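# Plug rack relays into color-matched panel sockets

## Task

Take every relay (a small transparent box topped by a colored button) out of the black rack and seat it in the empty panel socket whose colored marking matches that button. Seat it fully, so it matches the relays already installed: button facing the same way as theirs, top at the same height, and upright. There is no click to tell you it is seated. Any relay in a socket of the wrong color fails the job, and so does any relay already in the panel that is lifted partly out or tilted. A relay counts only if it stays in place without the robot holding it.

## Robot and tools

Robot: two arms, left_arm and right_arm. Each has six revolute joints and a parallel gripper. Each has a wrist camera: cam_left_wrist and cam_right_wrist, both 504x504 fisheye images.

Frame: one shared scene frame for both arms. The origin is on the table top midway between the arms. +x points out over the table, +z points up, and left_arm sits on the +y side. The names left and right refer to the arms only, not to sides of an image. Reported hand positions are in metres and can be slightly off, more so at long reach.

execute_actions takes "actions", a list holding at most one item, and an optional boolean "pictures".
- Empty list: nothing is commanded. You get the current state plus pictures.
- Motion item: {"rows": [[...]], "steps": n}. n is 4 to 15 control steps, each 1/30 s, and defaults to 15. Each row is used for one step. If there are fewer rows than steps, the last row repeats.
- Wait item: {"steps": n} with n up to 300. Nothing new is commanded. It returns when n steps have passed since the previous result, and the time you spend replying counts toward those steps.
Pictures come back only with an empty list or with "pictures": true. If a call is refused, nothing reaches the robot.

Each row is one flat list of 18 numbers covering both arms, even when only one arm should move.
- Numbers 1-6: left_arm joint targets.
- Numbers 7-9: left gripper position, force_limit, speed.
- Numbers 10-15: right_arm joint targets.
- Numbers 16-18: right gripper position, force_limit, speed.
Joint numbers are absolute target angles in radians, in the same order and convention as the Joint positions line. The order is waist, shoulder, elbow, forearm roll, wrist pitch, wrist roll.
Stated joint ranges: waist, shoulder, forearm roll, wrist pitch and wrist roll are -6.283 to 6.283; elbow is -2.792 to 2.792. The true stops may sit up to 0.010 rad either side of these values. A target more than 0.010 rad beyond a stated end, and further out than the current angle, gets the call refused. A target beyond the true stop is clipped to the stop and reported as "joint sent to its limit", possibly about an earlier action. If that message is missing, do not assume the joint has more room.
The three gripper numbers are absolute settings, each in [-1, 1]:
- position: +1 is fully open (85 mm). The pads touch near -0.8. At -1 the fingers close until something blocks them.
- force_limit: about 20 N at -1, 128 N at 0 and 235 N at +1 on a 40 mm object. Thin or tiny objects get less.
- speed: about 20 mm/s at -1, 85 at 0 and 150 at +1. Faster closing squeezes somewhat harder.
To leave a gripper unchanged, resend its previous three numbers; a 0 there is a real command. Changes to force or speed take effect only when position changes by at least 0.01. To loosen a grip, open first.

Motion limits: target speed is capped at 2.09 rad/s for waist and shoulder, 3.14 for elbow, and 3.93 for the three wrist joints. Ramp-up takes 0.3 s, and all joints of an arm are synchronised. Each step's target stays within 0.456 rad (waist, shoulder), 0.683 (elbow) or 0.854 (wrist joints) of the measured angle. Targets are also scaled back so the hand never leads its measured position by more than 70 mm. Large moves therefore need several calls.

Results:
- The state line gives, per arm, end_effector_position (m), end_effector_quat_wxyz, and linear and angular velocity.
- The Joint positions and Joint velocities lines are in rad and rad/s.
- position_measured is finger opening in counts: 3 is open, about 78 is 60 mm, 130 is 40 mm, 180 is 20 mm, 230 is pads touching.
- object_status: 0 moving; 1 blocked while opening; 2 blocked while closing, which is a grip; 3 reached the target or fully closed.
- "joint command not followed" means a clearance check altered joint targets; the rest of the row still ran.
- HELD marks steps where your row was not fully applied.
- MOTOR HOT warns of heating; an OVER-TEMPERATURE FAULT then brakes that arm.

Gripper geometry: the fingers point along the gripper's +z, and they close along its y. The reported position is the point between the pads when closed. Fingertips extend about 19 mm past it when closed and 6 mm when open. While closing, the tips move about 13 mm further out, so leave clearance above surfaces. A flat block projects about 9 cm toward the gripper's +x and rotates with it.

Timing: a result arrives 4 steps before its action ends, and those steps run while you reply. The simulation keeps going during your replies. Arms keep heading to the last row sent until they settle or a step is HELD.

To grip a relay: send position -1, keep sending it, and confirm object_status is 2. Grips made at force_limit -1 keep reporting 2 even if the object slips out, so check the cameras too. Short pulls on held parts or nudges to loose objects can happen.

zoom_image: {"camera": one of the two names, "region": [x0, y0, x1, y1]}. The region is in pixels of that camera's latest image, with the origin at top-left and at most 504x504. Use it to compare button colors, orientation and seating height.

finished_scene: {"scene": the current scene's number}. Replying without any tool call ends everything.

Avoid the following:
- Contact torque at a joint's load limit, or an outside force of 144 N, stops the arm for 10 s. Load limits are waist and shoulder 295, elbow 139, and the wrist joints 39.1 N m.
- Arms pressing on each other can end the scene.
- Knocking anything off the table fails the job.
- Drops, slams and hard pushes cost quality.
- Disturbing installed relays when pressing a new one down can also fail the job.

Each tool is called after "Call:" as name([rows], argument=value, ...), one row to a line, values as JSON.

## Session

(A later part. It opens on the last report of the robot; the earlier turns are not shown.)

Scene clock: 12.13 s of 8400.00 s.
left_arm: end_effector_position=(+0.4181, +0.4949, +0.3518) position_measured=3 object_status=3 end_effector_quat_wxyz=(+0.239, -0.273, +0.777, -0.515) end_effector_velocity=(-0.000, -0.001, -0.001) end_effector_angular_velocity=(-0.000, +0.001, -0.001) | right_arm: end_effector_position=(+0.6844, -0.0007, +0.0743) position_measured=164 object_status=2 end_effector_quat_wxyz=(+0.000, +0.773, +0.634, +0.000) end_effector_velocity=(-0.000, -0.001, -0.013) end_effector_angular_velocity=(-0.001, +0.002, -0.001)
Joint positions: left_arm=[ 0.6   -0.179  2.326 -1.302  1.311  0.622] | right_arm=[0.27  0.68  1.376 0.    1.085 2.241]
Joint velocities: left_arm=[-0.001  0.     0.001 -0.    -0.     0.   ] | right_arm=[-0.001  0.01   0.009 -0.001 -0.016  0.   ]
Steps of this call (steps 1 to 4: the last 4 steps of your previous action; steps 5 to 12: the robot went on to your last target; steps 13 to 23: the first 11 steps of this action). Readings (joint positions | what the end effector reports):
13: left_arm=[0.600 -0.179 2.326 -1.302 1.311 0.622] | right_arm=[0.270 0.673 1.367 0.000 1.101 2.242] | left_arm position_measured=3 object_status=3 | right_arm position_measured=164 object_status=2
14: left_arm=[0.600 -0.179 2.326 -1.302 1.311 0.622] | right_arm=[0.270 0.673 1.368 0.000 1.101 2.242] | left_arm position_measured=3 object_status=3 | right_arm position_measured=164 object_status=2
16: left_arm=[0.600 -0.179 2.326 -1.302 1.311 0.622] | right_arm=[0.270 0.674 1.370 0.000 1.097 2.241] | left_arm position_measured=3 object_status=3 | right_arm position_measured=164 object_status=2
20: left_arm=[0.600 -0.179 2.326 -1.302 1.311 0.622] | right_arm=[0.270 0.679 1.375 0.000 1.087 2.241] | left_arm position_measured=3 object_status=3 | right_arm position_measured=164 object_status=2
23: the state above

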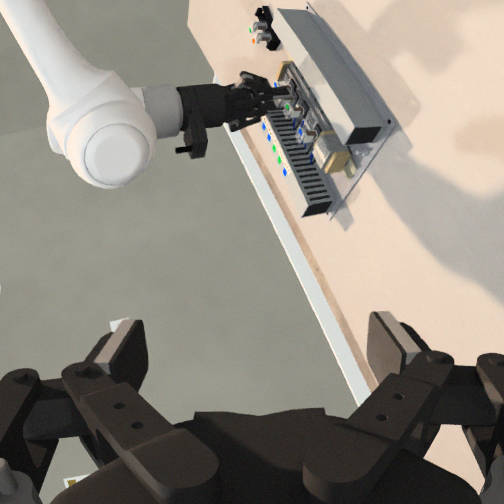

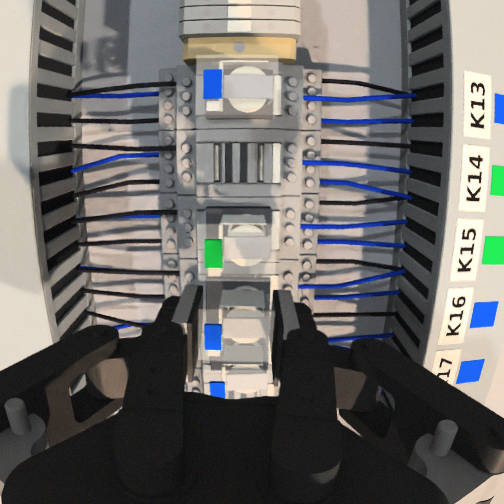

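Call:
execute_actions([
  {"rows":[[0.6,-0.179,2.326,-1.302,1.311,0.622,1,0,0,0.2698,0.6813,1.3766,0,1.0837,2.2414,-1,-0.4,0],[0.6,-0.179,2.326,-1.302,1.311,0.622,1,0,0,0.2698,0.6813,1.3766,0,1.0837,2.2414,-1,-0.4,0],[0.6,-0.179,2.326,-1.302,1.311,0.622,1,0,0,0.2698,0.6817,1.377,0,1.0829,2.2414,-1,-0.4,0],[0.6,-0.179,2.326,-1.302,1.311,0.622,1,0,0,0.2698,0.6817,1.377,0,1.0829,2.2414,-1,-0.4,0],[0.6,-0.179,2.326,-1.302,1.311,0.622,1,0,0,0.2698,0.682,1.3773,0,1.0823,2.2414,-1,-0.4,0],[0.6,-0.179,2.326,-1.302,1.311,0.622,1,0,0,0.2698,0.682,1.3773,0,1.0823,2.2414,-1,-0.4,0],[0.6,-0.179,2.326,-1.302,1.311,0.622,1,0,0,0.2698,0.6824,1.3777,0,1.0815,2.2414,-1,-0.4,0]],"steps":12},
], pictures=true)

Scene clock: 12.63 s of 8400.00 s.
left_arm: end_effector_position=(+0.4181, +0.4949, +0.3518) position_measured=3 object_status=3 end_effector_quat_wxyz=(+0.239, -0.273, +0.777, -0.515) end_effector_velocity=(+0.000, -0.000, +0.000) end_effector_angular_velocity=(-0.001, +0.000, -0.000) | right_arm: end_effector_position=(+0.6844, -0.0007, +0.0721) position_measured=164 object_status=2 end_effector_quat_wxyz=(+0.000, +0.773, +0.634, +0.000) end_effector_velocity=(+0.000, +0.000, -0.008) end_effector_angular_velocity=(+0.000, -0.002, +0.001)
Joint positions: left_arm=[ 0.6   -0.179  2.326 -1.302  1.311  0.622] | right_arm=[ 0.27   0.682  1.377 -0.     1.082  2.241]
Joint velocities: left_arm=[-0.    -0.    -0.     0.     0.    -0.001] | right_arm=[ 0.     0.006  0.006 -0.001 -0.014 -0.   ]
Steps of this call (steps 1 to 4: the last 4 steps of your previous action; steps 5 to 7: the robot went on to your last target; steps 8 to 15: the first 8 steps of this action). Readings (joint positions | what the end effector reports):
8: left_arm=[0.600 -0.179 2.326 -1.302 1.311 0.622] | right_arm=[0.270 0.681 1.376 0.000 1.084 2.241] | left_arm position_measured=3 object_status=3 | right_arm position_measured=164 object_status=2
9: left_arm=[0.600 -0.179 2.326 -1.302 1.311 0.622] | right_arm=[0.270 0.681 1.376 0.000 1.084 2.241] | left_arm position_measured=3 object_status=3 | right_arm position_measured=164 object_status=2
11: left_arm=[0.600 -0.179 2.326 -1.302 1.311 0.622] | right_arm=[0.270 0.681 1.377 0.000 1.083 2.241] | left_arm position_measured=3 object_status=3 | right_arm position_measured=164 object_status=2
15: the state above

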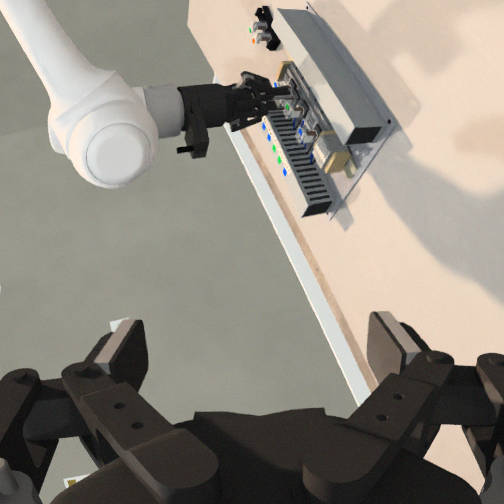

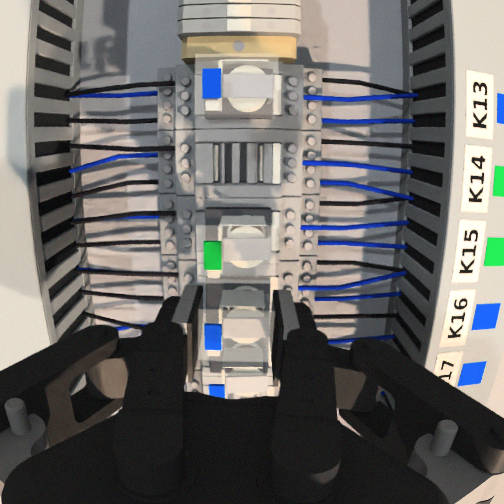

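Call:
execute_actions([
  {"rows":[[0.6,-0.179,2.326,-1.302,1.311,0.622,1,0,0,0.2698,0.6828,1.378,0,1.0808,2.2414,-1,-0.4,0],[0.6,-0.179,2.326,-1.302,1.311,0.622,1,0,0,0.2698,0.6828,1.378,0,1.0808,2.2414,-1,-0.4,0],[0.6,-0.179,2.326,-1.302,1.311,0.622,1,0,0,0.2698,0.6832,1.3783,0,1.0801,2.2414,-1,-0.4,0],[0.6,-0.179,2.326,-1.302,1.311,0.622,1,0,0,0.2698,0.6832,1.3783,0,1.0801,2.2414,-1,-0.4,0],[0.6,-0.179,2.326,-1.302,1.311,0.622,1,0,0,0.2698,0.6835,1.3787,0,1.0794,2.2414,-1,-0.4,0],[0.6,-0.179,2.326,-1.302,1.311,0.622,1,0,0,0.2698,0.6835,1.3787,0,1.0794,2.2414,-1,-0.4,0],[0.6,-0.179,2.326,-1.302,1.311,0.622,1,0,0,0.2698,0.6839,1.379,0,1.0787,2.2414,-1,-0.4,0],[0.6,-0.179,2.326,-1.302,1.311,0.622,1,0,0,0.2698,0.6839,1.379,0,1.0787,2.2414,-1,-0.4,0],[0.6,-0.179,2.326,-1.302,1.311,0.622,1,0,0,0.2698,0.6843,1.3793,0,1.078,2.2414,-1,-0.4,0]],"steps":15},
])

Scene clock: 13.20 s of 8400.00 s.
left_arm: end_effector_position=(+0.4181, +0.4949, +0.3518) position_measured=3 object_status=3 end_effector_quat_wxyz=(+0.239, -0.273, +0.777, -0.515) end_effector_velocity=(-0.000, -0.000, +0.001) end_effector_angular_velocity=(-0.001, -0.001, -0.001) | right_arm: end_effector_position=(+0.6843, -0.0007, +0.0694) position_measured=164 object_status=2 end_effector_quat_wxyz=(+0.000, +0.773, +0.634, +0.000) end_effector_velocity=(-0.000, -0.000, -0.004) end_effector_angular_velocity=(+0.000, +0.001, -0.001)
Joint positions: left_arm=[ 0.6   -0.179  2.326 -1.302  1.311  0.622] | right_arm=[ 0.27   0.684  1.379 -0.     1.078  2.241]
Joint velocities: left_arm=[ 0.    -0.    -0.001  0.     0.002 -0.   ] | right_arm=[-0.     0.003  0.002  0.001 -0.005 -0.   ]
Steps of this call (steps 1 to 4: the last 4 steps of your previous action; steps 5 to 6: the robot went on to your last target; steps 7 to 17: the first 11 steps of this action). Readings (joint positions | what the end effector reports):
7: left_arm=[0.600 -0.179 2.326 -1.302 1.311 0.622] | right_arm=[0.270 0.682 1.378 -0.000 1.081 2.241] | left_arm position_measured=3 object_status=3 | right_arm position_measured=164 object_status=2
8: left_arm=[0.600 -0.179 2.326 -1.302 1.311 0.622] | right_arm=[0.270 0.682 1.378 -0.000 1.081 2.241] | left_arm position_measured=3 object_status=3 | right_arm position_measured=164 object_status=2
10: left_arm=[0.600 -0.179 2.326 -1.302 1.311 0.622] | right_arm=[0.270 0.683 1.378 -0.000 1.080 2.241] | left_arm position_measured=3 object_status=3 | right_arm position_measured=164 object_status=2
14: left_arm=[0.600 -0.179 2.326 -1.302 1.311 0.622] | right_arm=[0.270 0.684 1.379 -0.000 1.079 2.241] | left_arm position_measured=3 object_status=3 | right_arm position_measured=164 object_status=2
17: the state above

Call:
execute_actions([
  {"rows":[[0.6,-0.179,2.326,-1.302,1.311,0.622,1,0,0,0.2698,0.6847,1.3796,0,1.0773,2.2414,-1,-0.4,0],[0.6,-0.179,2.326,-1.302,1.311,0.622,1,0,0,0.2698,0.6847,1.3796,0,1.0773,2.2414,-1,-0.4,0],[0.6,-0.179,2.326,-1.302,1.311,0.622,1,0,0,0.2698,0.685,1.38,0,1.0766,2.2414,-1,-0.4,0],[0.6,-0.179,2.326,-1.302,1.311,0.622,1,0,0,0.2698,0.685,1.38,0,1.0766,2.2414,-1,-0.4,0],[0.6,-0.179,2.326,-1.302,1.311,0.622,1,0,0,0.2698,0.6854,1.3803,0,1.0759,2.2414,-1,-0.4,0],[0.6,-0.179,2.326,-1.302,1.311,0.622,1,0,0,0.2698,0.6854,1.3803,0,1.0759,2.2414,-1,-0.4,0],[0.6,-0.179,2.326,-1.302,1.311,0.622,1,0,0,0.2698,0.6858,1.3807,0,1.0751,2.2414,-1,-0.4,0],[0.6,-0.179,2.326,-1.302,1.311,0.622,1,0,0,0.2698,0.6858,1.3807,0,1.0751,2.2414,-1,-0.4,0],[0.6,-0.179,2.326,-1.302,1.311,0.622,1,0,0,0.2698,0.6862,1.381,0,1.0744,2.2414,-1,-0.4,0]],"steps":15},
], pictures=true)

Scene clock: 13.90 s of 8400.00 s.
left_arm: end_effector_position=(+0.4181, +0.4949, +0.3518) position_measured=3 object_status=3 end_effector_quat_wxyz=(+0.239, -0.273, +0.777, -0.515) end_effector_velocity=(-0.000, +0.001, -0.000) end_effector_angular_velocity=(-0.001, +0.000, +0.001) | right_arm: end_effector_position=(+0.6843, -0.0008, +0.0668) position_measured=164 object_status=2 end_effector_quat_wxyz=(+0.000, +0.773, +0.634, -0.000) end_effector_velocity=(+0.000, -0.000, -0.004) end_effector_angular_velocity=(-0.000, +0.001, -0.001)
Joint positions: left_arm=[ 0.6   -0.179  2.326 -1.302  1.311  0.622] | right_arm=[ 0.27   0.686  1.381 -0.     1.074  2.241]
Joint velocities: left_arm=[ 0.001  0.     0.     0.     0.    -0.   ] | right_arm=[-0.     0.004  0.002  0.    -0.005 -0.   ]
Steps of this call (steps 1 to 4: the last 4 steps of your previous action; steps 5 to 10: the robot went on to your last target; steps 11 to 21: the first 11 steps of this action). Readings (joint positions | what the end effector reports):
11: left_arm=[0.600 -0.179 2.326 -1.302 1.311 0.622] | right_arm=[0.270 0.684 1.379 -0.000 1.078 2.241] | left_arm position_measured=3 object_status=3 | right_arm position_measured=164 object_status=2
12: left_arm=[0.600 -0.179 2.326 -1.302 1.311 0.622] | right_arm=[0.270 0.684 1.379 -0.000 1.078 2.241] | left_arm position_measured=3 object_status=3 | right_arm position_measured=164 object_status=2
14: left_arm=[0.600 -0.179 2.326 -1.302 1.311 0.622] | right_arm=[0.270 0.685 1.380 -0.000 1.077 2.241] | left_arm position_measured=3 object_status=3 | right_arm position_measured=164 object_status=2
18: left_arm=[0.600 -0.179 2.326 -1.302 1.311 0.622] | right_arm=[0.270 0.686 1.380 -0.000 1.075 2.241] | left_arm position_measured=3 object_status=3 | right_arm position_measured=164 object_status=2
21: the state above

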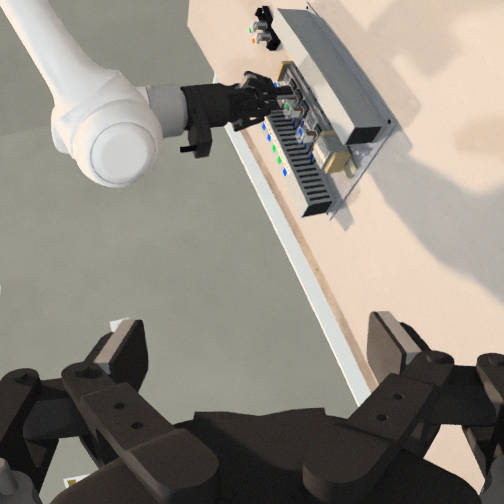

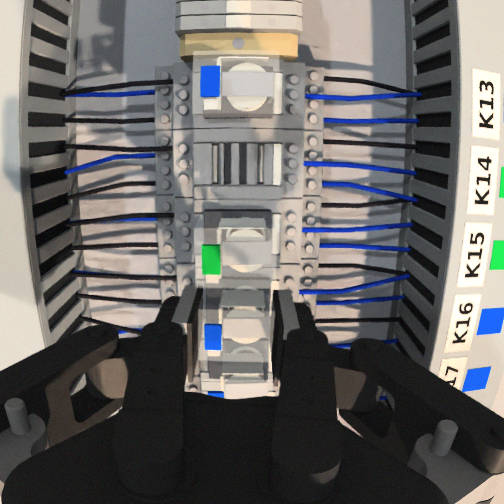

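Call:
execute_actions([
  {"rows":[[0.6,-0.179,2.326,-1.302,1.311,0.622,1,0,0,0.2698,0.6865,1.3813,0,1.0738,2.2414,-1,-0.4,0],[0.6,-0.179,2.326,-1.302,1.311,0.622,1,0,0,0.2698,0.6865,1.3813,0,1.0738,2.2414,-1,-0.4,0],[0.6,-0.179,2.326,-1.302,1.311,0.622,1,0,0,0.2698,0.6868,1.3816,0,1.0732,2.2414,-1,-0.4,0],[0.6,-0.179,2.326,-1.302,1.311,0.622,1,0,0,0.2698,0.6868,1.3816,0,1.0732,2.2414,-1,-0.4,0],[0.6,-0.179,2.326,-1.302,1.311,0.622,1,0,0,0.2698,0.6868,1.3816,0,1.0732,2.2414,-1,-0.4,0],[0.6,-0.179,2.326,-1.302,1.311,0.622,1,0,0,0.2698,0.6868,1.3816,0,1.0732,2.2414,-1,-0.4,0],[0.6,-0.179,2.326,-1.302,1.311,0.622,1,0,0,0.2698,0.6868,1.3816,0,1.0732,2.2414,0.05,-0.4,0.5]],"steps":15},
])

Call:
execute_actions([
  {"rows":[[0.6,-0.179,2.326,-1.302,1.311,0.622,1,0,0,0.2698,0.684,1.379,0,1.0786,2.2414,0.05,-0.4,0.5],[0.6,-0.179,2.326,-1.302,1.311,0.622,1,0,0,0.2698,0.6726,1.3688,0,1.1002,2.2414,0.05,-0.4,0.5],[0.6,-0.179,2.326,-1.302,1.311,0.622,1,0,0,0.2698,0.645,1.339,0,1.1576,2.2414,0.05,-0.4,0.5]],"steps":13},
], pictures=true)

Call:
zoom_image(camera="cam_right_wrist", region=[170,80,330,400])

Scene clock: 14.63 s of 8400.00 s.
left_arm: end_effector_position=(+0.4181, +0.4949, +0.3518) position_measured=3 object_status=3 end_effector_quat_wxyz=(+0.239, -0.273, +0.777, -0.515) end_effector_velocity=(-0.000, -0.000, -0.000) end_effector_angular_velocity=(+0.000, -0.000, -0.000) | right_arm: end_effector_position=(+0.6839, -0.0008, +0.0651) position_measured=142 object_status=0 end_effector_quat_wxyz=(-0.000, +0.773, +0.634, -0.001) end_effector_velocity=(+0.002, +0.001, +0.001) end_effector_angular_velocity=(+0.001, -0.003, +0.000)
Joint positions: left_arm=[ 0.6   -0.179  2.326 -1.302  1.311  0.622] | right_arm=[0.27  0.687 1.382 0.    1.073 2.241]
Joint velocities: left_arm=[-0.     0.     0.    -0.    -0.     0.001] | right_arm=[ 0.     0.001 -0.004 -0.    -0.    -0.   ]
Steps of this call (steps 1 to 4: the last 4 steps of your previous action; steps 5 to 11: the robot went on to your last target; steps 12 to 22: the first 11 steps of this action). Readings (joint positions | what the end effector reports):
12: left_arm=[0.600 -0.179 2.326 -1.302 1.311 0.622] | right_arm=[0.270 0.686 1.381 -0.000 1.074 2.241] | left_arm position_measured=3 object_status=3 | right_arm position_measured=164 object_status=2
13: left_arm=[0.600 -0.179 2.326 -1.302 1.311 0.622] | right_arm=[0.270 0.686 1.381 -0.000 1.074 2.241] | left_arm position_measured=3 object_status=3 | right_arm position_measured=164 object_status=2
15: left_arm=[0.600 -0.179 2.326 -1.302 1.311 0.622] | right_arm=[0.270 0.686 1.381 0.000 1.074 2.241] | left_arm position_measured=3 object_status=3 | right_arm position_measured=164 object_status=2
19: left_arm=[0.600 -0.179 2.326 -1.302 1.311 0.622] | right_arm=[0.270 0.687 1.382 0.000 1.073 2.241] | left_arm position_measured=3 object_status=3 | right_arm position_measured=164 object_status=0
22: the state above

Scene clock: 15.07 s of 8400.00 s.
left_arm: end_effector_position=(+0.4181, +0.4949, +0.3518) position_measured=3 object_status=3 end_effector_quat_wxyz=(+0.239, -0.273, +0.777, -0.515) end_effector_velocity=(-0.000, +0.000, +0.000) end_effector_angular_velocity=(-0.001, +0.000, +0.000) | right_arm: end_effector_position=(+0.6844, -0.0006, +0.1244) position_measured=123 object_status=3 end_effector_quat_wxyz=(+0.000, +0.773, +0.634, +0.000) end_effector_velocity=(-0.001, -0.000, -0.001) end_effector_angular_velocity=(-0.001, +0.003, -0.000)
Joint positions: left_arm=[ 0.6   -0.179  2.326 -1.302  1.311  0.622] | right_arm=[0.27  0.645 1.339 0.    1.157 2.241]
Joint velocities: left_arm=[ 0.001 -0.    -0.    -0.     0.001 -0.001] | right_arm=[-0.     0.001  0.     0.     0.002  0.   ]
Steps of this call (steps 1 to 4: the last 4 steps of your previous action; steps 5 to 13: the first 9 steps of this action). Readings (joint positions | what the end effector reports):
5: left_arm=[0.600 -0.179 2.326 -1.302 1.311 0.622] | right_arm=[0.270 0.687 1.382 0.000 1.073 2.241] | left_arm position_measured=3 object_status=3 | right_arm position_measured=123 object_status=0
6: left_arm=[0.600 -0.179 2.326 -1.302 1.311 0.622] | right_arm=[0.270 0.686 1.380 0.000 1.076 2.241] | left_arm position_measured=3 object_status=3 | right_arm position_measured=123 object_status=0
8: left_arm=[0.600 -0.179 2.326 -1.302 1.311 0.622] | right_arm=[0.270 0.671 1.366 -0.000 1.106 2.241] | left_arm position_measured=3 object_status=3 | right_arm position_measured=123 object_status=0
12: left_arm=[0.600 -0.179 2.326 -1.302 1.311 0.622] | right_arm=[0.270 0.645 1.339 0.000 1.157 2.241] | left_arm position_measured=3 object_status=3 | right_arm position_measured=123 object_status=0
13: the state above

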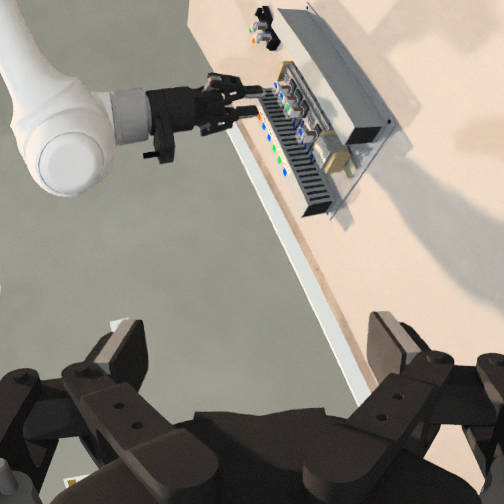

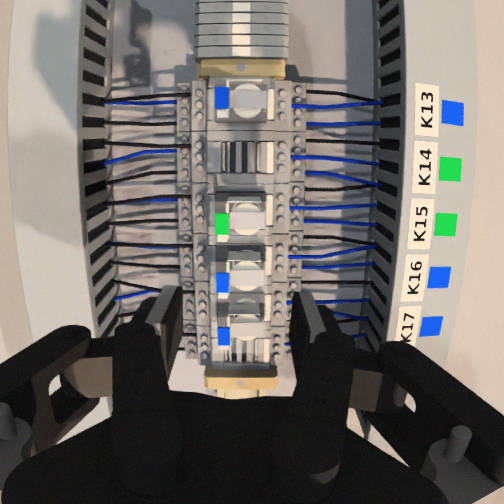

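Region (170, 80, 330, 400) of cam_right_wrist's 504x504 image, scaled by 1.575, with more detail than that image has.

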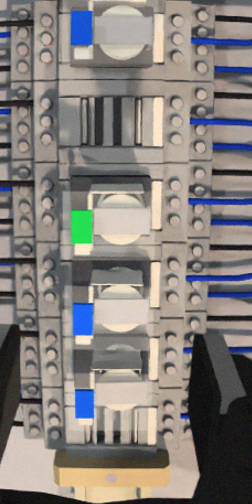

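Call:
execute_actions([
  {"rows":[[0.6,-0.179,2.326,-1.302,1.311,0.622,1,0,0,0.0255,0.4855,1.6355,0,1.0206,-0.8535,0.1,-0.4,0]],"steps":15},
])

Call:
execute_actions([
  {"rows":[[0.6,-0.179,2.326,-1.302,1.311,0.622,1,0,0,0.0255,0.4855,1.6355,0,1.0206,-0.8535,0.1,-0.4,0]],"steps":15},
])

Call:
execute_actions([
  {"rows":[[0.6,-0.179,2.326,-1.302,1.311,0.622,1,0,0,0.0255,0.5108,1.6573,0,0.9735,-0.8535,0.1,-0.4,0]],"steps":15},
], pictures=true)

Scene clock: 16.13 s of 8400.00 s.
left_arm: end_effector_position=(+0.4181, +0.4949, +0.3518) position_measured=3 object_status=3 end_effector_quat_wxyz=(+0.239, -0.273, +0.777, -0.515) end_effector_velocity=(-0.000, -0.001, -0.000) end_effector_angular_velocity=(+0.000, -0.000, -0.001) | right_arm: end_effector_position=(+0.6777, -0.1189, +0.1174) position_measured=117 object_status=0 end_effector_quat_wxyz=(-0.000, +0.632, +0.775, -0.000) end_effector_velocity=(-0.058, -0.379, -0.024) end_effector_angular_velocity=(+0.002, -0.001, +1.955)
Joint positions: left_arm=[ 0.6   -0.179  2.326 -1.302  1.311  0.622] | right_arm=[ 0.146  0.565  1.489 -0.     1.089  1.718]
Joint velocities: left_arm=[-0.001 -0.     0.    -0.    -0.     0.001] | right_arm=[-0.407 -0.267  0.494 -0.    -0.229 -2.362]
Steps of this call (steps 1 to 4: the last 4 steps of your previous action; steps 5 to 15: the robot went on to your last target; steps 16 to 21: nothing new was sent; steps 22 to 32: the first 11 steps of this action). Readings (joint positions | what the end effector reports):
22: left_arm=[0.600 -0.179 2.326 -1.302 1.311 0.622] | right_arm=[0.270 0.645 1.339 0.000 1.158 2.241] | left_arm position_measured=3 object_status=3 | right_arm position_measured=123 object_status=0
23: left_arm=[0.600 -0.179 2.326 -1.302 1.311 0.622] | right_arm=[0.268 0.644 1.341 0.000 1.157 2.234] | left_arm position_measured=3 object_status=3 | right_arm position_measured=122 object_status=0
25: left_arm=[0.600 -0.179 2.326 -1.302 1.311 0.622] | right_arm=[0.252 0.634 1.361 0.000 1.148 2.177] | left_arm position_measured=3 object_status=3 | right_arm position_measured=118 object_status=0
29: left_arm=[0.600 -0.179 2.326 -1.302 1.311 0.622] | right_arm=[0.189 0.593 1.437 -0.000 1.113 1.937] | left_arm position_measured=3 object_status=3 | right_arm position_measured=117 object_status=0
32: the state above

Scene clock: 16.63 s of 8400.00 s.
left_arm: end_effector_position=(+0.4181, +0.4949, +0.3518) position_measured=3 object_status=3 end_effector_quat_wxyz=(+0.239, -0.273, +0.777, -0.515) end_effector_velocity=(-0.000, -0.001, +0.000) end_effector_angular_velocity=(-0.002, +0.001, -0.003) | right_arm: end_effector_position=(+0.6525, -0.2224, +0.1098) position_measured=117 object_status=3 end_effector_quat_wxyz=(-0.000, -0.125, +0.992, -0.000) end_effector_velocity=(-0.012, -0.034, -0.002) end_effector_angular_velocity=(+0.000, -0.001, +3.653)
Joint positions: left_arm=[ 0.6   -0.179  2.326 -1.302  1.311  0.622] | right_arm=[ 0.031  0.489  1.629 -0.     1.024 -0.015]
Joint velocities: left_arm=[-0.002 -0.     0.    -0.     0.002 -0.001] | right_arm=[-0.039 -0.027  0.048 -0.    -0.022 -3.692]
Steps of this call (steps 1 to 4: the last 4 steps of your previous action; steps 5 to 15: the first 11 steps of this action). Readings (joint positions | what the end effector reports):
5: left_arm=[0.600 -0.179 2.326 -1.302 1.311 0.622] | right_arm=[0.083 0.524 1.565 -0.000 1.053 1.233] | left_arm position_measured=3 object_status=3 | right_arm position_measured=117 object_status=3
6: left_arm=[0.600 -0.179 2.326 -1.302 1.311 0.622] | right_arm=[0.073 0.517 1.578 -0.000 1.047 1.112] | left_arm position_measured=3 object_status=3 | right_arm position_measured=117 object_status=3
8: left_arm=[0.600 -0.179 2.326 -1.302 1.311 0.622] | right_arm=[0.055 0.505 1.599 -0.000 1.037 0.861] | left_arm position_measured=3 object_status=3 | right_arm position_measured=117 object_status=3
12: left_arm=[0.600 -0.179 2.326 -1.302 1.311 0.622] | right_arm=[0.037 0.493 1.622 -0.000 1.027 0.360] | left_arm position_measured=3 object_status=3 | right_arm position_measured=117 object_status=3
15: the state above

Scene clock: 17.13 s of 8400.00 s.
left_arm: end_effector_position=(+0.4181, +0.4949, +0.3518) position_measured=3 object_status=3 end_effector_quat_wxyz=(+0.239, -0.273, +0.777, -0.515) end_effector_velocity=(-0.000, +0.000, -0.001) end_effector_angular_velocity=(+0.000, +0.001, +0.001) | right_arm: end_effector_position=(+0.6504, -0.2273, +0.0797) position_measured=117 object_status=3 end_effector_quat_wxyz=(-0.000, -0.515, +0.857, +0.000) end_effector_velocity=(-0.000, -0.000, -0.000) end_effector_angular_velocity=(-0.000, +0.001, +0.002)
Joint positions: left_arm=[ 0.6   -0.179  2.326 -1.302  1.311  0.622] | right_arm=[ 0.025  0.511  1.657 -0.     0.974 -0.853]
Joint velocities: left_arm=[ 0.    -0.     0.001 -0.    -0.001 -0.   ] | right_arm=[ 0.     0.     0.    -0.    -0.    -0.002]
Steps of this call (steps 1 to 4: the last 4 steps of your previous action; steps 5 to 15: the first 11 steps of this action). Readings (joint positions | what the end effector reports):
5: left_arm=[0.600 -0.179 2.326 -1.302 1.311 0.622] | right_arm=[0.027 0.486 1.634 -0.000 1.021 -0.587] | left_arm position_measured=3 object_status=3 | right_arm position_measured=117 object_status=3
6: left_arm=[0.600 -0.179 2.326 -1.302 1.311 0.622] | right_arm=[0.026 0.486 1.635 -0.000 1.021 -0.667] | left_arm position_measured=3 object_status=3 | right_arm position_measured=117 object_status=3
8: left_arm=[0.600 -0.179 2.326 -1.302 1.311 0.622] | right_arm=[0.026 0.492 1.641 -0.000 1.009 -0.784] | left_arm position_measured=3 object_status=3 | right_arm position_measured=117 object_status=3
12: left_arm=[0.600 -0.179 2.326 -1.302 1.311 0.622] | right_arm=[0.025 0.511 1.657 -0.000 0.974 -0.853] | left_arm position_measured=3 object_status=3 | right_arm position_measured=117 object_status=3
15: the state above

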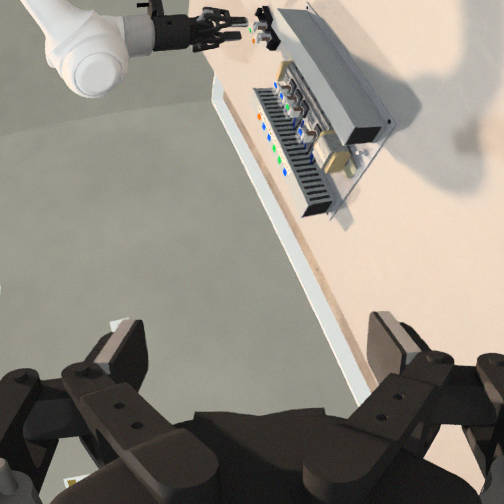

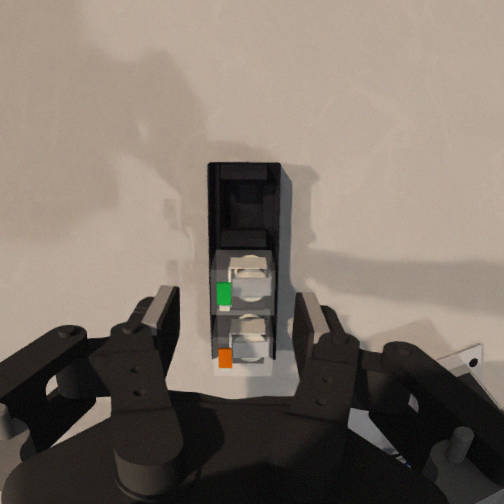

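Call:
execute_actions([
  {"rows":[[0.6,-0.179,2.326,-1.302,1.311,0.622,1,0,0,0.0264,0.5064,1.6646,0,0.9706,-0.8526,0.1,-0.4,0]],"steps":9},
], pictures=true)

Scene clock: 17.63 s of 8400.00 s.
left_arm: end_effector_position=(+0.4181, +0.4949, +0.3518) position_measured=3 object_status=3 end_effector_quat_wxyz=(+0.239, -0.273, +0.777, -0.515) end_effector_velocity=(+0.000, +0.001, +0.000) end_effector_angular_velocity=(-0.000, +0.001, +0.002) | right_arm: end_effector_position=(+0.6471, -0.2273, +0.0797) position_measured=117 object_status=3 end_effector_quat_wxyz=(-0.000, -0.516, +0.857, +0.000) end_effector_velocity=(-0.001, -0.001, +0.000) end_effector_angular_velocity=(+0.000, -0.001, -0.007)
Joint positions: left_arm=[ 0.6   -0.179  2.326 -1.302  1.311  0.622] | right_arm=[ 0.026  0.507  1.664  0.     0.971 -0.853]
Joint velocities: left_arm=[ 0.001  0.    -0.001  0.    -0.001 -0.002] | right_arm=[-0.001 -0.002  0.003  0.    -0.002  0.005]
Steps of this call (steps 1 to 4: the last 4 steps of your previous action; steps 5 to 10: the robot went on to your last target; steps 11 to 15: the first 5 steps of this action). Readings (joint positions | what the end effector reports):
11: left_arm=[0.600 -0.179 2.326 -1.302 1.311 0.622] | right_arm=[0.025 0.511 1.657 0.000 0.973 -0.853] | left_arm position_measured=3 object_status=3 | right_arm position_measured=117 object_status=3
12: left_arm=[0.600 -0.179 2.326 -1.302 1.311 0.622] | right_arm=[0.026 0.509 1.661 0.000 0.972 -0.853] | left_arm position_measured=3 object_status=3 | right_arm position_measured=117 object_status=3
14: left_arm=[0.600 -0.179 2.326 -1.302 1.311 0.622] | right_arm=[0.026 0.507 1.664 0.000 0.971 -0.853] | left_arm position_measured=3 object_status=3 | right_arm position_measured=117 object_status=3
15: the state above

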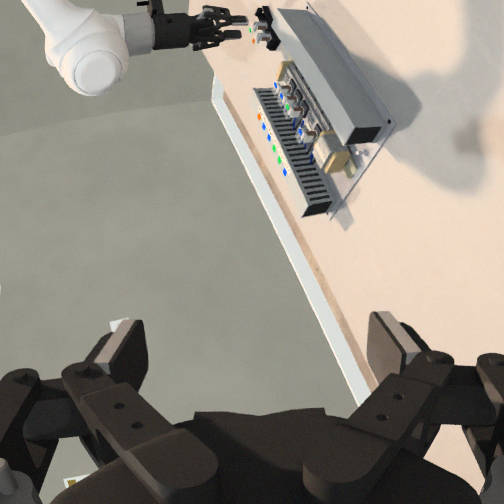

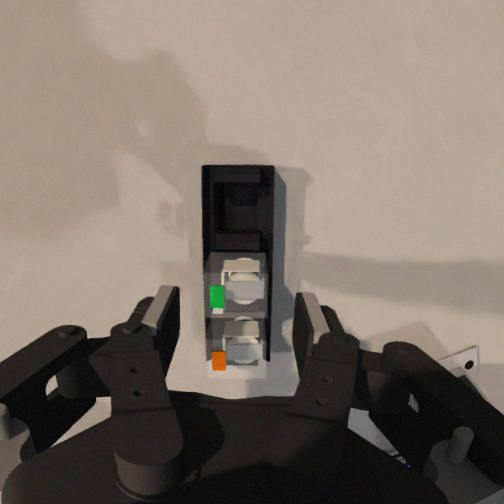

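Call:
execute_actions([
  {"rows":[[0.6,-0.179,2.326,-1.302,1.311,0.622,1,0,0,0.0258,0.5064,1.6646,0,0.9706,-0.8532,0.1,-0.4,0],[0.6,-0.179,2.326,-1.302,1.311,0.622,1,0,0,0.0258,0.5387,1.6852,0,0.9177,-0.8532,0.1,-0.4,0],[0.6,-0.179,2.326,-1.302,1.311,0.622,1,0,0,0.0258,0.5387,1.6852,0,0.9177,-0.8532,0.1,-0.4,0],[0.6,-0.179,2.326,-1.302,1.311,0.622,1,0,0,0.0258,0.5387,1.6852,0,0.9177,-0.8532,0.1,-0.4,0],[0.6,-0.179,2.326,-1.302,1.311,0.622,1,0,0,0.0258,0.5387,1.6852,0,0.9177,-0.8532,0.1,-0.4,0],[0.6,-0.179,2.326,-1.302,1.311,0.622,1,0,0,0.0258,0.5387,1.6852,0,0.9177,-0.8532,0.1,-0.4,0],[0.6,-0.179,2.326,-1.302,1.311,0.622,1,0,0,0.0258,0.5387,1.6852,0,0.9177,-0.8532,0.1,-0.4,0],[0.6,-0.179,2.326,-1.302,1.311,0.622,1,0,0,0.0258,0.5387,1.6852,0,0.9177,-0.8532,0.1,-0.4,0],[0.6,-0.179,2.326,-1.302,1.311,0.622,1,0,0,0.0258,0.5387,1.6852,0,0.9177,-0.8532,0.1,-0.4,0],[0.6,-0.179,2.326,-1.302,1.311,0.622,1,0,0,0.0258,0.5387,1.6852,0,0.9177,-0.8532,-1,-0.4,0]],"steps":15},
])

Call:
execute_actions([
  {"rows":[[0.6,-0.179,2.326,-1.302,1.311,0.622,1,0,0,0.0258,0.5387,1.6852,0,0.9177,-0.8532,-1,-0.4,0]],"steps":10},
], pictures=true)

Scene clock: 18.37 s of 8400.00 s.
left_arm: end_effector_position=(+0.4181, +0.4949, +0.3518) position_measured=3 object_status=3 end_effector_quat_wxyz=(+0.239, -0.273, +0.777, -0.515) end_effector_velocity=(+0.000, -0.000, +0.000) end_effector_angular_velocity=(-0.001, +0.000, -0.000) | right_arm: end_effector_position=(+0.6472, -0.2278, +0.0458) position_measured=117 object_status=0 end_effector_quat_wxyz=(-0.000, -0.515, +0.857, -0.000) end_effector_velocity=(+0.000, +0.001, +0.001) end_effector_angular_velocity=(+0.000, -0.002, +0.002)
Joint positions: left_arm=[ 0.6   -0.179  2.326 -1.302  1.311  0.622] | right_arm=[ 0.026  0.539  1.685 -0.     0.918 -0.853]
Joint velocities: left_arm=[-0.     0.    -0.    -0.     0.    -0.001] | right_arm=[ 0.001 -0.001  0.    -0.    -0.001 -0.001]
Steps of this call (steps 1 to 4: the last 4 steps of your previous action; steps 5 to 11: the robot went on to your last target; steps 12 to 22: the first 11 steps of this action). Readings (joint positions | what the end effector reports):
12: left_arm=[0.600 -0.179 2.326 -1.302 1.311 0.622] | right_arm=[0.026 0.506 1.665 0.000 0.971 -0.853] | left_arm position_measured=3 object_status=3 | right_arm position_measured=117 object_status=3
13: left_arm=[0.600 -0.179 2.326 -1.302 1.311 0.622] | right_arm=[0.026 0.506 1.665 0.000 0.970 -0.853] | left_arm position_measured=3 object_status=3 | right_arm position_measured=117 object_status=3
15: left_arm=[0.600 -0.179 2.326 -1.302 1.311 0.622] | right_arm=[0.026 0.519 1.673 0.000 0.946 -0.853] | left_arm position_measured=3 object_status=3 | right_arm position_measured=117 object_status=3
19: left_arm=[0.600 -0.179 2.326 -1.302 1.311 0.622] | right_arm=[0.026 0.539 1.685 -0.000 0.918 -0.853] | left_arm position_measured=3 object_status=3 | right_arm position_measured=117 object_status=3
22: the state above

Scene clock: 18.70 s of 8400.00 s.
left_arm: end_effector_position=(+0.4181, +0.4949, +0.3518) position_measured=3 object_status=3 end_effector_quat_wxyz=(+0.239, -0.273, +0.777, -0.515) end_effector_velocity=(-0.000, -0.000, +0.000) end_effector_angular_velocity=(+0.000, -0.000, -0.000) | right_arm: end_effector_position=(+0.6472, -0.2278, +0.0458) position_measured=165 object_status=0 end_effector_quat_wxyz=(-0.000, -0.515, +0.857, +0.000) end_effector_velocity=(+0.000, -0.000, +0.002) end_effector_angular_velocity=(+0.001, -0.002, -0.000)
Joint positions: left_arm=[ 0.6   -0.179  2.326 -1.302  1.311  0.622] | right_arm=[ 0.026  0.539  1.685  0.     0.918 -0.853]
Joint velocities: left_arm=[-0. -0.  0.  0.  0.  0.] | right_arm=[-0.    -0.002  0.     0.    -0.    -0.   ]
Steps of this call (steps 1 to 4: the last 4 steps of your previous action; steps 5 to 10: the first 6 steps of this action). Readings (joint positions | what the end effector reports):
5: left_arm=[0.600 -0.179 2.326 -1.302 1.311 0.622] | right_arm=[0.026 0.539 1.685 -0.000 0.918 -0.853] | left_arm position_measured=3 object_status=3 | right_arm position_measured=147 object_status=0
6: left_arm=[0.600 -0.179 2.326 -1.302 1.311 0.622] | right_arm=[0.026 0.539 1.685 -0.000 0.918 -0.853] | left_arm position_measured=3 object_status=3 | right_arm position_measured=155 object_status=0
8: left_arm=[0.600 -0.179 2.326 -1.302 1.311 0.622] | right_arm=[0.026 0.539 1.685 0.000 0.918 -0.853] | left_arm position_measured=3 object_status=3 | right_arm position_measured=165 object_status=0
10: the state above

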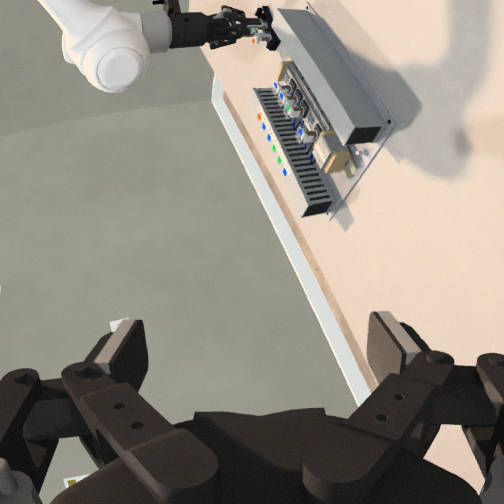

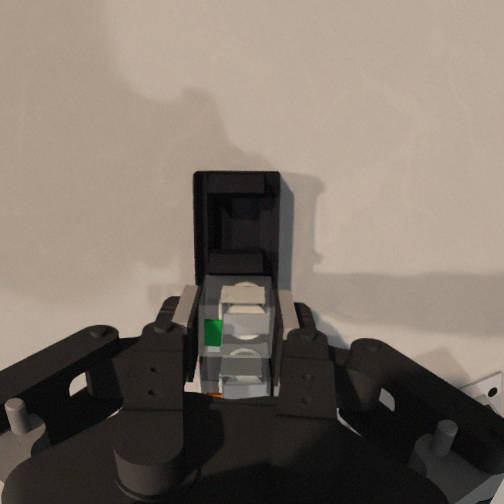

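Call:
execute_actions([
  {"rows":[[0.6,-0.179,2.326,-1.302,1.311,0.622,1,0,0,0.0258,0.534,1.6825,0,0.9251,-0.8532,-1,-0.4,0],[0.6,-0.179,2.326,-1.302,1.311,0.622,1,0,0,0.0258,0.525,1.677,0,0.9396,-0.8532,-1,-0.4,0],[0.6,-0.179,2.326,-1.302,1.311,0.622,1,0,0,0.0258,0.5064,1.6646,0,0.9706,-0.8532,-1,-0.4,0],[0.6,-0.179,2.326,-1.302,1.311,0.622,1,0,0,0.0258,0.4555,1.6201,0,1.066,-0.8532,-1,-0.4,0]],"steps":12},
])

Call:
execute_actions([
  {"rows":[[0.6,-0.179,2.326,-1.302,1.311,0.622,1,0,0,0.3214,0.6985,1.2158,0,1.2273,2.293,-1,-0.4,0]],"steps":15},
])

Call:
execute_actions([
  {"rows":[[0.6,-0.179,2.326,-1.302,1.311,0.622,1,0,0,0.3214,0.6985,1.2158,0,1.2273,2.293,-1,-0.4,0]],"steps":15},
])

Call:
execute_actions([
  {"rows":[[0.6,-0.179,2.326,-1.302,1.311,0.622,1,0,0,0.3214,0.6985,1.2158,0,1.2273,2.293,-1,-0.4,0],[0.6,-0.179,2.326,-1.302,1.311,0.622,1,0,0,0.3214,0.6985,1.2158,0,1.2273,2.293,-1,-0.4,0],[0.6,-0.179,2.326,-1.302,1.311,0.622,1,0,0,0.3214,0.6985,1.2158,0,1.2273,2.293,-1,-0.4,0],[0.6,-0.179,2.326,-1.302,1.311,0.622,1,0,0,0.3214,0.6985,1.2158,0,1.2273,2.293,-1,-0.4,0],[0.6,-0.179,2.326,-1.302,1.311,0.622,1,0,0,0.3214,0.7105,1.2328,0,1.1983,2.293,-1,-0.4,0]],"steps":15},
], pictures=true)

Scene clock: 19.57 s of 8400.00 s.
left_arm: end_effector_position=(+0.4181, +0.4949, +0.3518) position_measured=3 object_status=3 end_effector_quat_wxyz=(+0.239, -0.273, +0.777, -0.515) end_effector_velocity=(+0.000, +0.000, -0.000) end_effector_angular_velocity=(+0.001, +0.000, +0.001) | right_arm: end_effector_position=(+0.6479, -0.2276, +0.1328) position_measured=165 object_status=2 end_effector_quat_wxyz=(+0.001, -0.515, +0.857, -0.000) end_effector_velocity=(-0.013, -0.004, +0.306) end_effector_angular_velocity=(+0.002, -0.008, -0.001)
Joint positions: left_arm=[ 0.6   -0.179  2.326 -1.302  1.311  0.622] | right_arm=[ 0.026  0.461  1.625  0.     1.053 -0.853]
Joint velocities: left_arm=[-0.     0.     0.    -0.    -0.002  0.   ] | right_arm=[-0.001 -0.267 -0.212  0.     0.47   0.   ]
Steps of this call (steps 1 to 4: the last 4 steps of your previous action; steps 5 to 15: the robot went on to your last target; steps 16 to 18: nothing new was sent; steps 19 to 26: the first 8 steps of this action). Readings (joint positions | what the end effector reports):
19: left_arm=[0.600 -0.179 2.326 -1.302 1.311 0.622] | right_arm=[0.026 0.539 1.685 0.000 0.918 -0.853] | left_arm position_measured=3 object_status=3 | right_arm position_measured=165 object_status=2
20: left_arm=[0.600 -0.179 2.326 -1.302 1.311 0.622] | right_arm=[0.026 0.537 1.684 0.000 0.921 -0.853] | left_arm position_measured=3 object_status=3 | right_arm position_measured=165 object_status=2
22: left_arm=[0.600 -0.179 2.326 -1.302 1.311 0.622] | right_arm=[0.026 0.523 1.675 0.000 0.944 -0.853] | left_arm position_measured=3 object_status=3 | right_arm position_measured=165 object_status=2
26: the state above

Scene clock: 20.07 s of 8400.00 s.
left_arm: end_effector_position=(+0.4181, +0.4949, +0.3518) position_measured=3 object_status=3 end_effector_quat_wxyz=(+0.239, -0.273, +0.777, -0.515) end_effector_velocity=(+0.000, -0.000, +0.000) end_effector_angular_velocity=(+0.000, +0.001, +0.000) | right_arm: end_effector_position=(+0.6859, -0.1034, +0.1431) position_measured=165 object_status=2 end_effector_quat_wxyz=(+0.000, -0.369, +0.930, -0.000) end_effector_velocity=(+0.081, +0.416, -0.000) end_effector_angular_velocity=(-0.000, +0.002, -1.513)
Joint positions: left_arm=[ 0.6   -0.179  2.326 -1.302  1.311  0.622] | right_arm=[ 0.16   0.566  1.436 -0.     1.139 -0.391]
Joint velocities: left_arm=[-0.001 -0.    -0.     0.    -0.001 -0.001] | right_arm=[ 0.428  0.354 -0.584  0.     0.232  1.941]
Steps of this call (steps 1 to 4: the last 4 steps of your previous action; steps 5 to 15: the first 11 steps of this action). Readings (joint positions | what the end effector reports):
5: left_arm=[0.600 -0.179 2.326 -1.302 1.311 0.622] | right_arm=[0.026 0.455 1.620 0.000 1.066 -0.853] | left_arm position_measured=3 object_status=3 | right_arm position_measured=165 object_status=2
6: left_arm=[0.600 -0.179 2.326 -1.302 1.311 0.622] | right_arm=[0.028 0.457 1.617 0.000 1.067 -0.846] | left_arm position_measured=3 object_status=3 | right_arm position_measured=165 object_status=2
8: left_arm=[0.600 -0.179 2.326 -1.302 1.311 0.622] | right_arm=[0.048 0.473 1.590 -0.000 1.078 -0.790] | left_arm position_measured=3 object_status=3 | right_arm position_measured=165 object_status=2
12: left_arm=[0.600 -0.179 2.326 -1.302 1.311 0.622] | right_arm=[0.115 0.528 1.498 -0.000 1.115 -0.575] | left_arm position_measured=3 object_status=3 | right_arm position_measured=165 object_status=2
15: the state above

Scene clock: 20.57 s of 8400.00 s.
left_arm: end_effector_position=(+0.4181, +0.4949, +0.3518) position_measured=3 object_status=3 end_effector_quat_wxyz=(+0.239, -0.273, +0.777, -0.515) end_effector_velocity=(-0.000, +0.000, +0.000) end_effector_angular_velocity=(-0.000, +0.000, +0.001) | right_arm: end_effector_position=(+0.6967, +0.0462, +0.1403) position_measured=165 object_status=2 end_effector_quat_wxyz=(-0.000, +0.313, +0.950, -0.000) end_effector_velocity=(-0.004, +0.091, -0.002) end_effector_angular_velocity=(+0.001, -0.002, -3.604)
Joint positions: left_arm=[ 0.6   -0.179  2.326 -1.302  1.311  0.622] | right_arm=[ 0.309  0.688  1.233 -0.     1.221  1.149]
Joint velocities: left_arm=[ 0. -0. -0. -0. -0. -0.] | right_arm=[ 0.089  0.071 -0.121  0.     0.048  3.692]
Steps of this call (steps 1 to 4: the last 4 steps of your previous action; steps 5 to 15: the first 11 steps of this action). Readings (joint positions | what the end effector reports):
5: left_arm=[0.600 -0.179 2.326 -1.302 1.311 0.622] | right_arm=[0.227 0.621 1.345 -0.000 1.176 -0.010] | left_arm position_measured=3 object_status=3 | right_arm position_measured=165 object_status=2
6: left_arm=[0.600 -0.179 2.326 -1.302 1.311 0.622] | right_arm=[0.239 0.631 1.329 -0.000 1.182 0.081] | left_arm position_measured=3 object_status=3 | right_arm position_measured=165 object_status=2
8: left_arm=[0.600 -0.179 2.326 -1.302 1.311 0.622] | right_arm=[0.261 0.649 1.298 -0.000 1.194 0.285] | left_arm position_measured=3 object_status=3 | right_arm position_measured=165 object_status=2
12: left_arm=[0.600 -0.179 2.326 -1.302 1.311 0.622] | right_arm=[0.296 0.678 1.251 -0.000 1.213 0.774] | left_arm position_measured=3 object_status=3 | right_arm position_measured=165 object_status=2
15: the state above

Scene clock: 21.07 s of 8400.00 s.
left_arm: end_effector_position=(+0.4181, +0.4949, +0.3518) position_measured=3 object_status=3 end_effector_quat_wxyz=(+0.239, -0.273, +0.777, -0.515) end_effector_velocity=(+0.000, +0.000, +0.000) end_effector_angular_velocity=(-0.000, -0.000, -0.000) | right_arm: end_effector_position=(+0.6960, +0.0588, +0.1193) position_measured=165 object_status=2 end_effector_quat_wxyz=(-0.000, +0.773, +0.634, -0.000) end_effector_velocity=(+0.011, +0.006, +0.016) end_effector_angular_velocity=(+0.017, -0.029, -0.007)
Joint positions: left_arm=[ 0.6   -0.179  2.326 -1.302  1.311  0.622] | right_arm=[ 0.321  0.711  1.233 -0.     1.199  2.293]
Joint velocities: left_arm=[ 0.     0.    -0.001  0.     0.    -0.001] | right_arm=[-0.    -0.006 -0.019 -0.    -0.008  0.007]
Steps of this call (steps 1 to 4: the last 4 steps of your previous action; steps 5 to 15: the first 11 steps of this action). Readings (joint positions | what the end effector reports):
5: left_arm=[0.600 -0.179 2.326 -1.302 1.311 0.622] | right_arm=[0.318 0.695 1.221 -0.000 1.225 1.772] | left_arm position_measured=3 object_status=3 | right_arm position_measured=165 object_status=2
6: left_arm=[0.600 -0.179 2.326 -1.302 1.311 0.622] | right_arm=[0.319 0.696 1.220 -0.000 1.226 1.885] | left_arm position_measured=3 object_status=3 | right_arm position_measured=165 object_status=2
8: left_arm=[0.600 -0.179 2.326 -1.302 1.311 0.622] | right_arm=[0.320 0.697 1.218 -0.000 1.227 2.072] | left_arm position_measured=3 object_status=3 | right_arm position_measured=165 object_status=2
12: left_arm=[0.600 -0.179 2.326 -1.302 1.311 0.622] | right_arm=[0.321 0.705 1.227 -0.000 1.211 2.275] | left_arm position_measured=3 object_status=3 | right_arm position_measured=165 object_status=2
15: the state above

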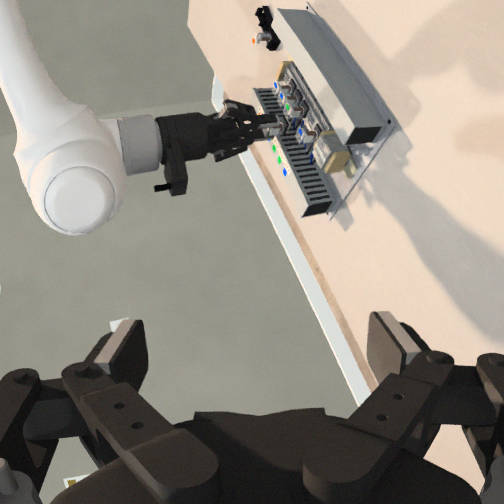

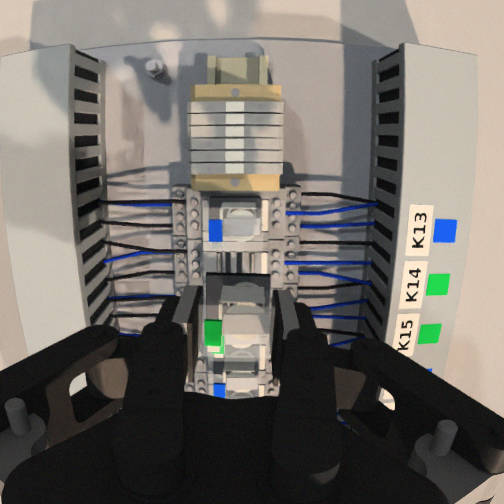

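Call:
execute_actions(actions=[])

Call:
zoom_image(camera="cam_right_wrist", region=[170,170,310,410])

Scene clock: 21.33 s of 8400.00 s.
left_arm: end_effector_position=(+0.4181, +0.4949, +0.3518) position_measured=3 object_status=3 end_effector_quat_wxyz=(+0.239, -0.273, +0.777, -0.515) end_effector_velocity=(-0.000, -0.000, -0.000) end_effector_angular_velocity=(+0.000, -0.000, +0.000) | right_arm: end_effector_position=(+0.6960, +0.0589, +0.1197) position_measured=165 object_status=2 end_effector_quat_wxyz=(-0.000, +0.773, +0.634, -0.000) end_effector_velocity=(+0.001, -0.001, +0.001) end_effector_angular_velocity=(+0.001, -0.001, -0.002)
Joint positions: left_arm=[ 0.6   -0.179  2.326 -1.302  1.311  0.622] | right_arm=[ 0.321  0.711  1.233 -0.     1.198  2.293]
Joint velocities: left_arm=[ 0.    -0.     0.    -0.     0.     0.001] | right_arm=[-0.002 -0.001  0.     0.    -0.     0.   ]
Kept back: nothing.
Steps of this call (steps 1 to 4: the last 4 steps of your previous action; steps 5 to 8: the robot went on to your last target). Readings (joint positions | what the end effector reports):
1: left_arm=[0.600 -0.179 2.326 -1.302 1.311 0.622] | right_arm=[0.321 0.711 1.233 -0.000 1.199 2.293] | left_arm position_measured=3 object_status=3 | right_arm position_measured=165 object_status=2
2: left_arm=[0.600 -0.179 2.326 -1.302 1.311 0.622] | right_arm=[0.321 0.711 1.233 -0.000 1.198 2.293] | left_arm position_measured=3 object_status=3 | right_arm position_measured=165 object_status=2
4: left_arm=[0.600 -0.179 2.326 -1.302 1.311 0.622] | right_arm=[0.321 0.711 1.233 -0.000 1.198 2.293] | left_arm position_measured=3 object_status=3 | right_arm position_measured=165 object_status=2
8: the state above

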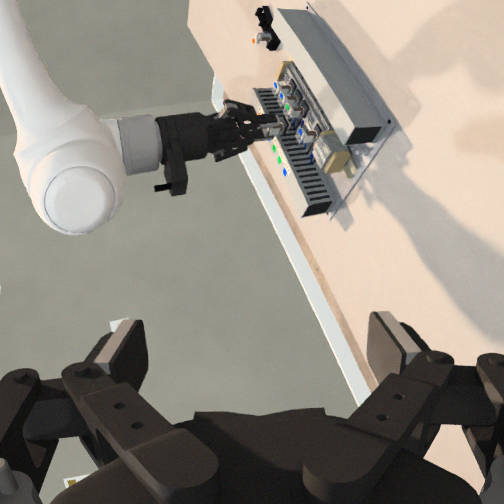

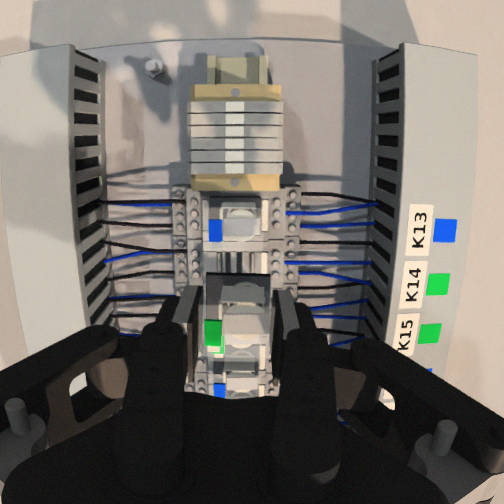

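Region (170, 170, 310, 410) of cam_right_wrist's 504x504 image, scaled by 2.100, with more detail than that image has; it fills the left 294 columns of this view, and the rest is white.

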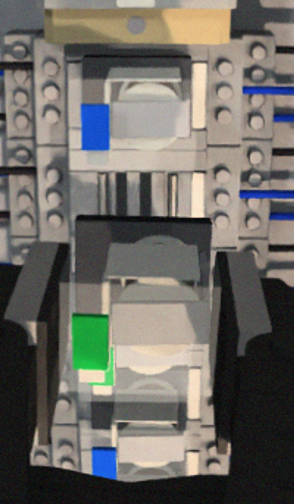

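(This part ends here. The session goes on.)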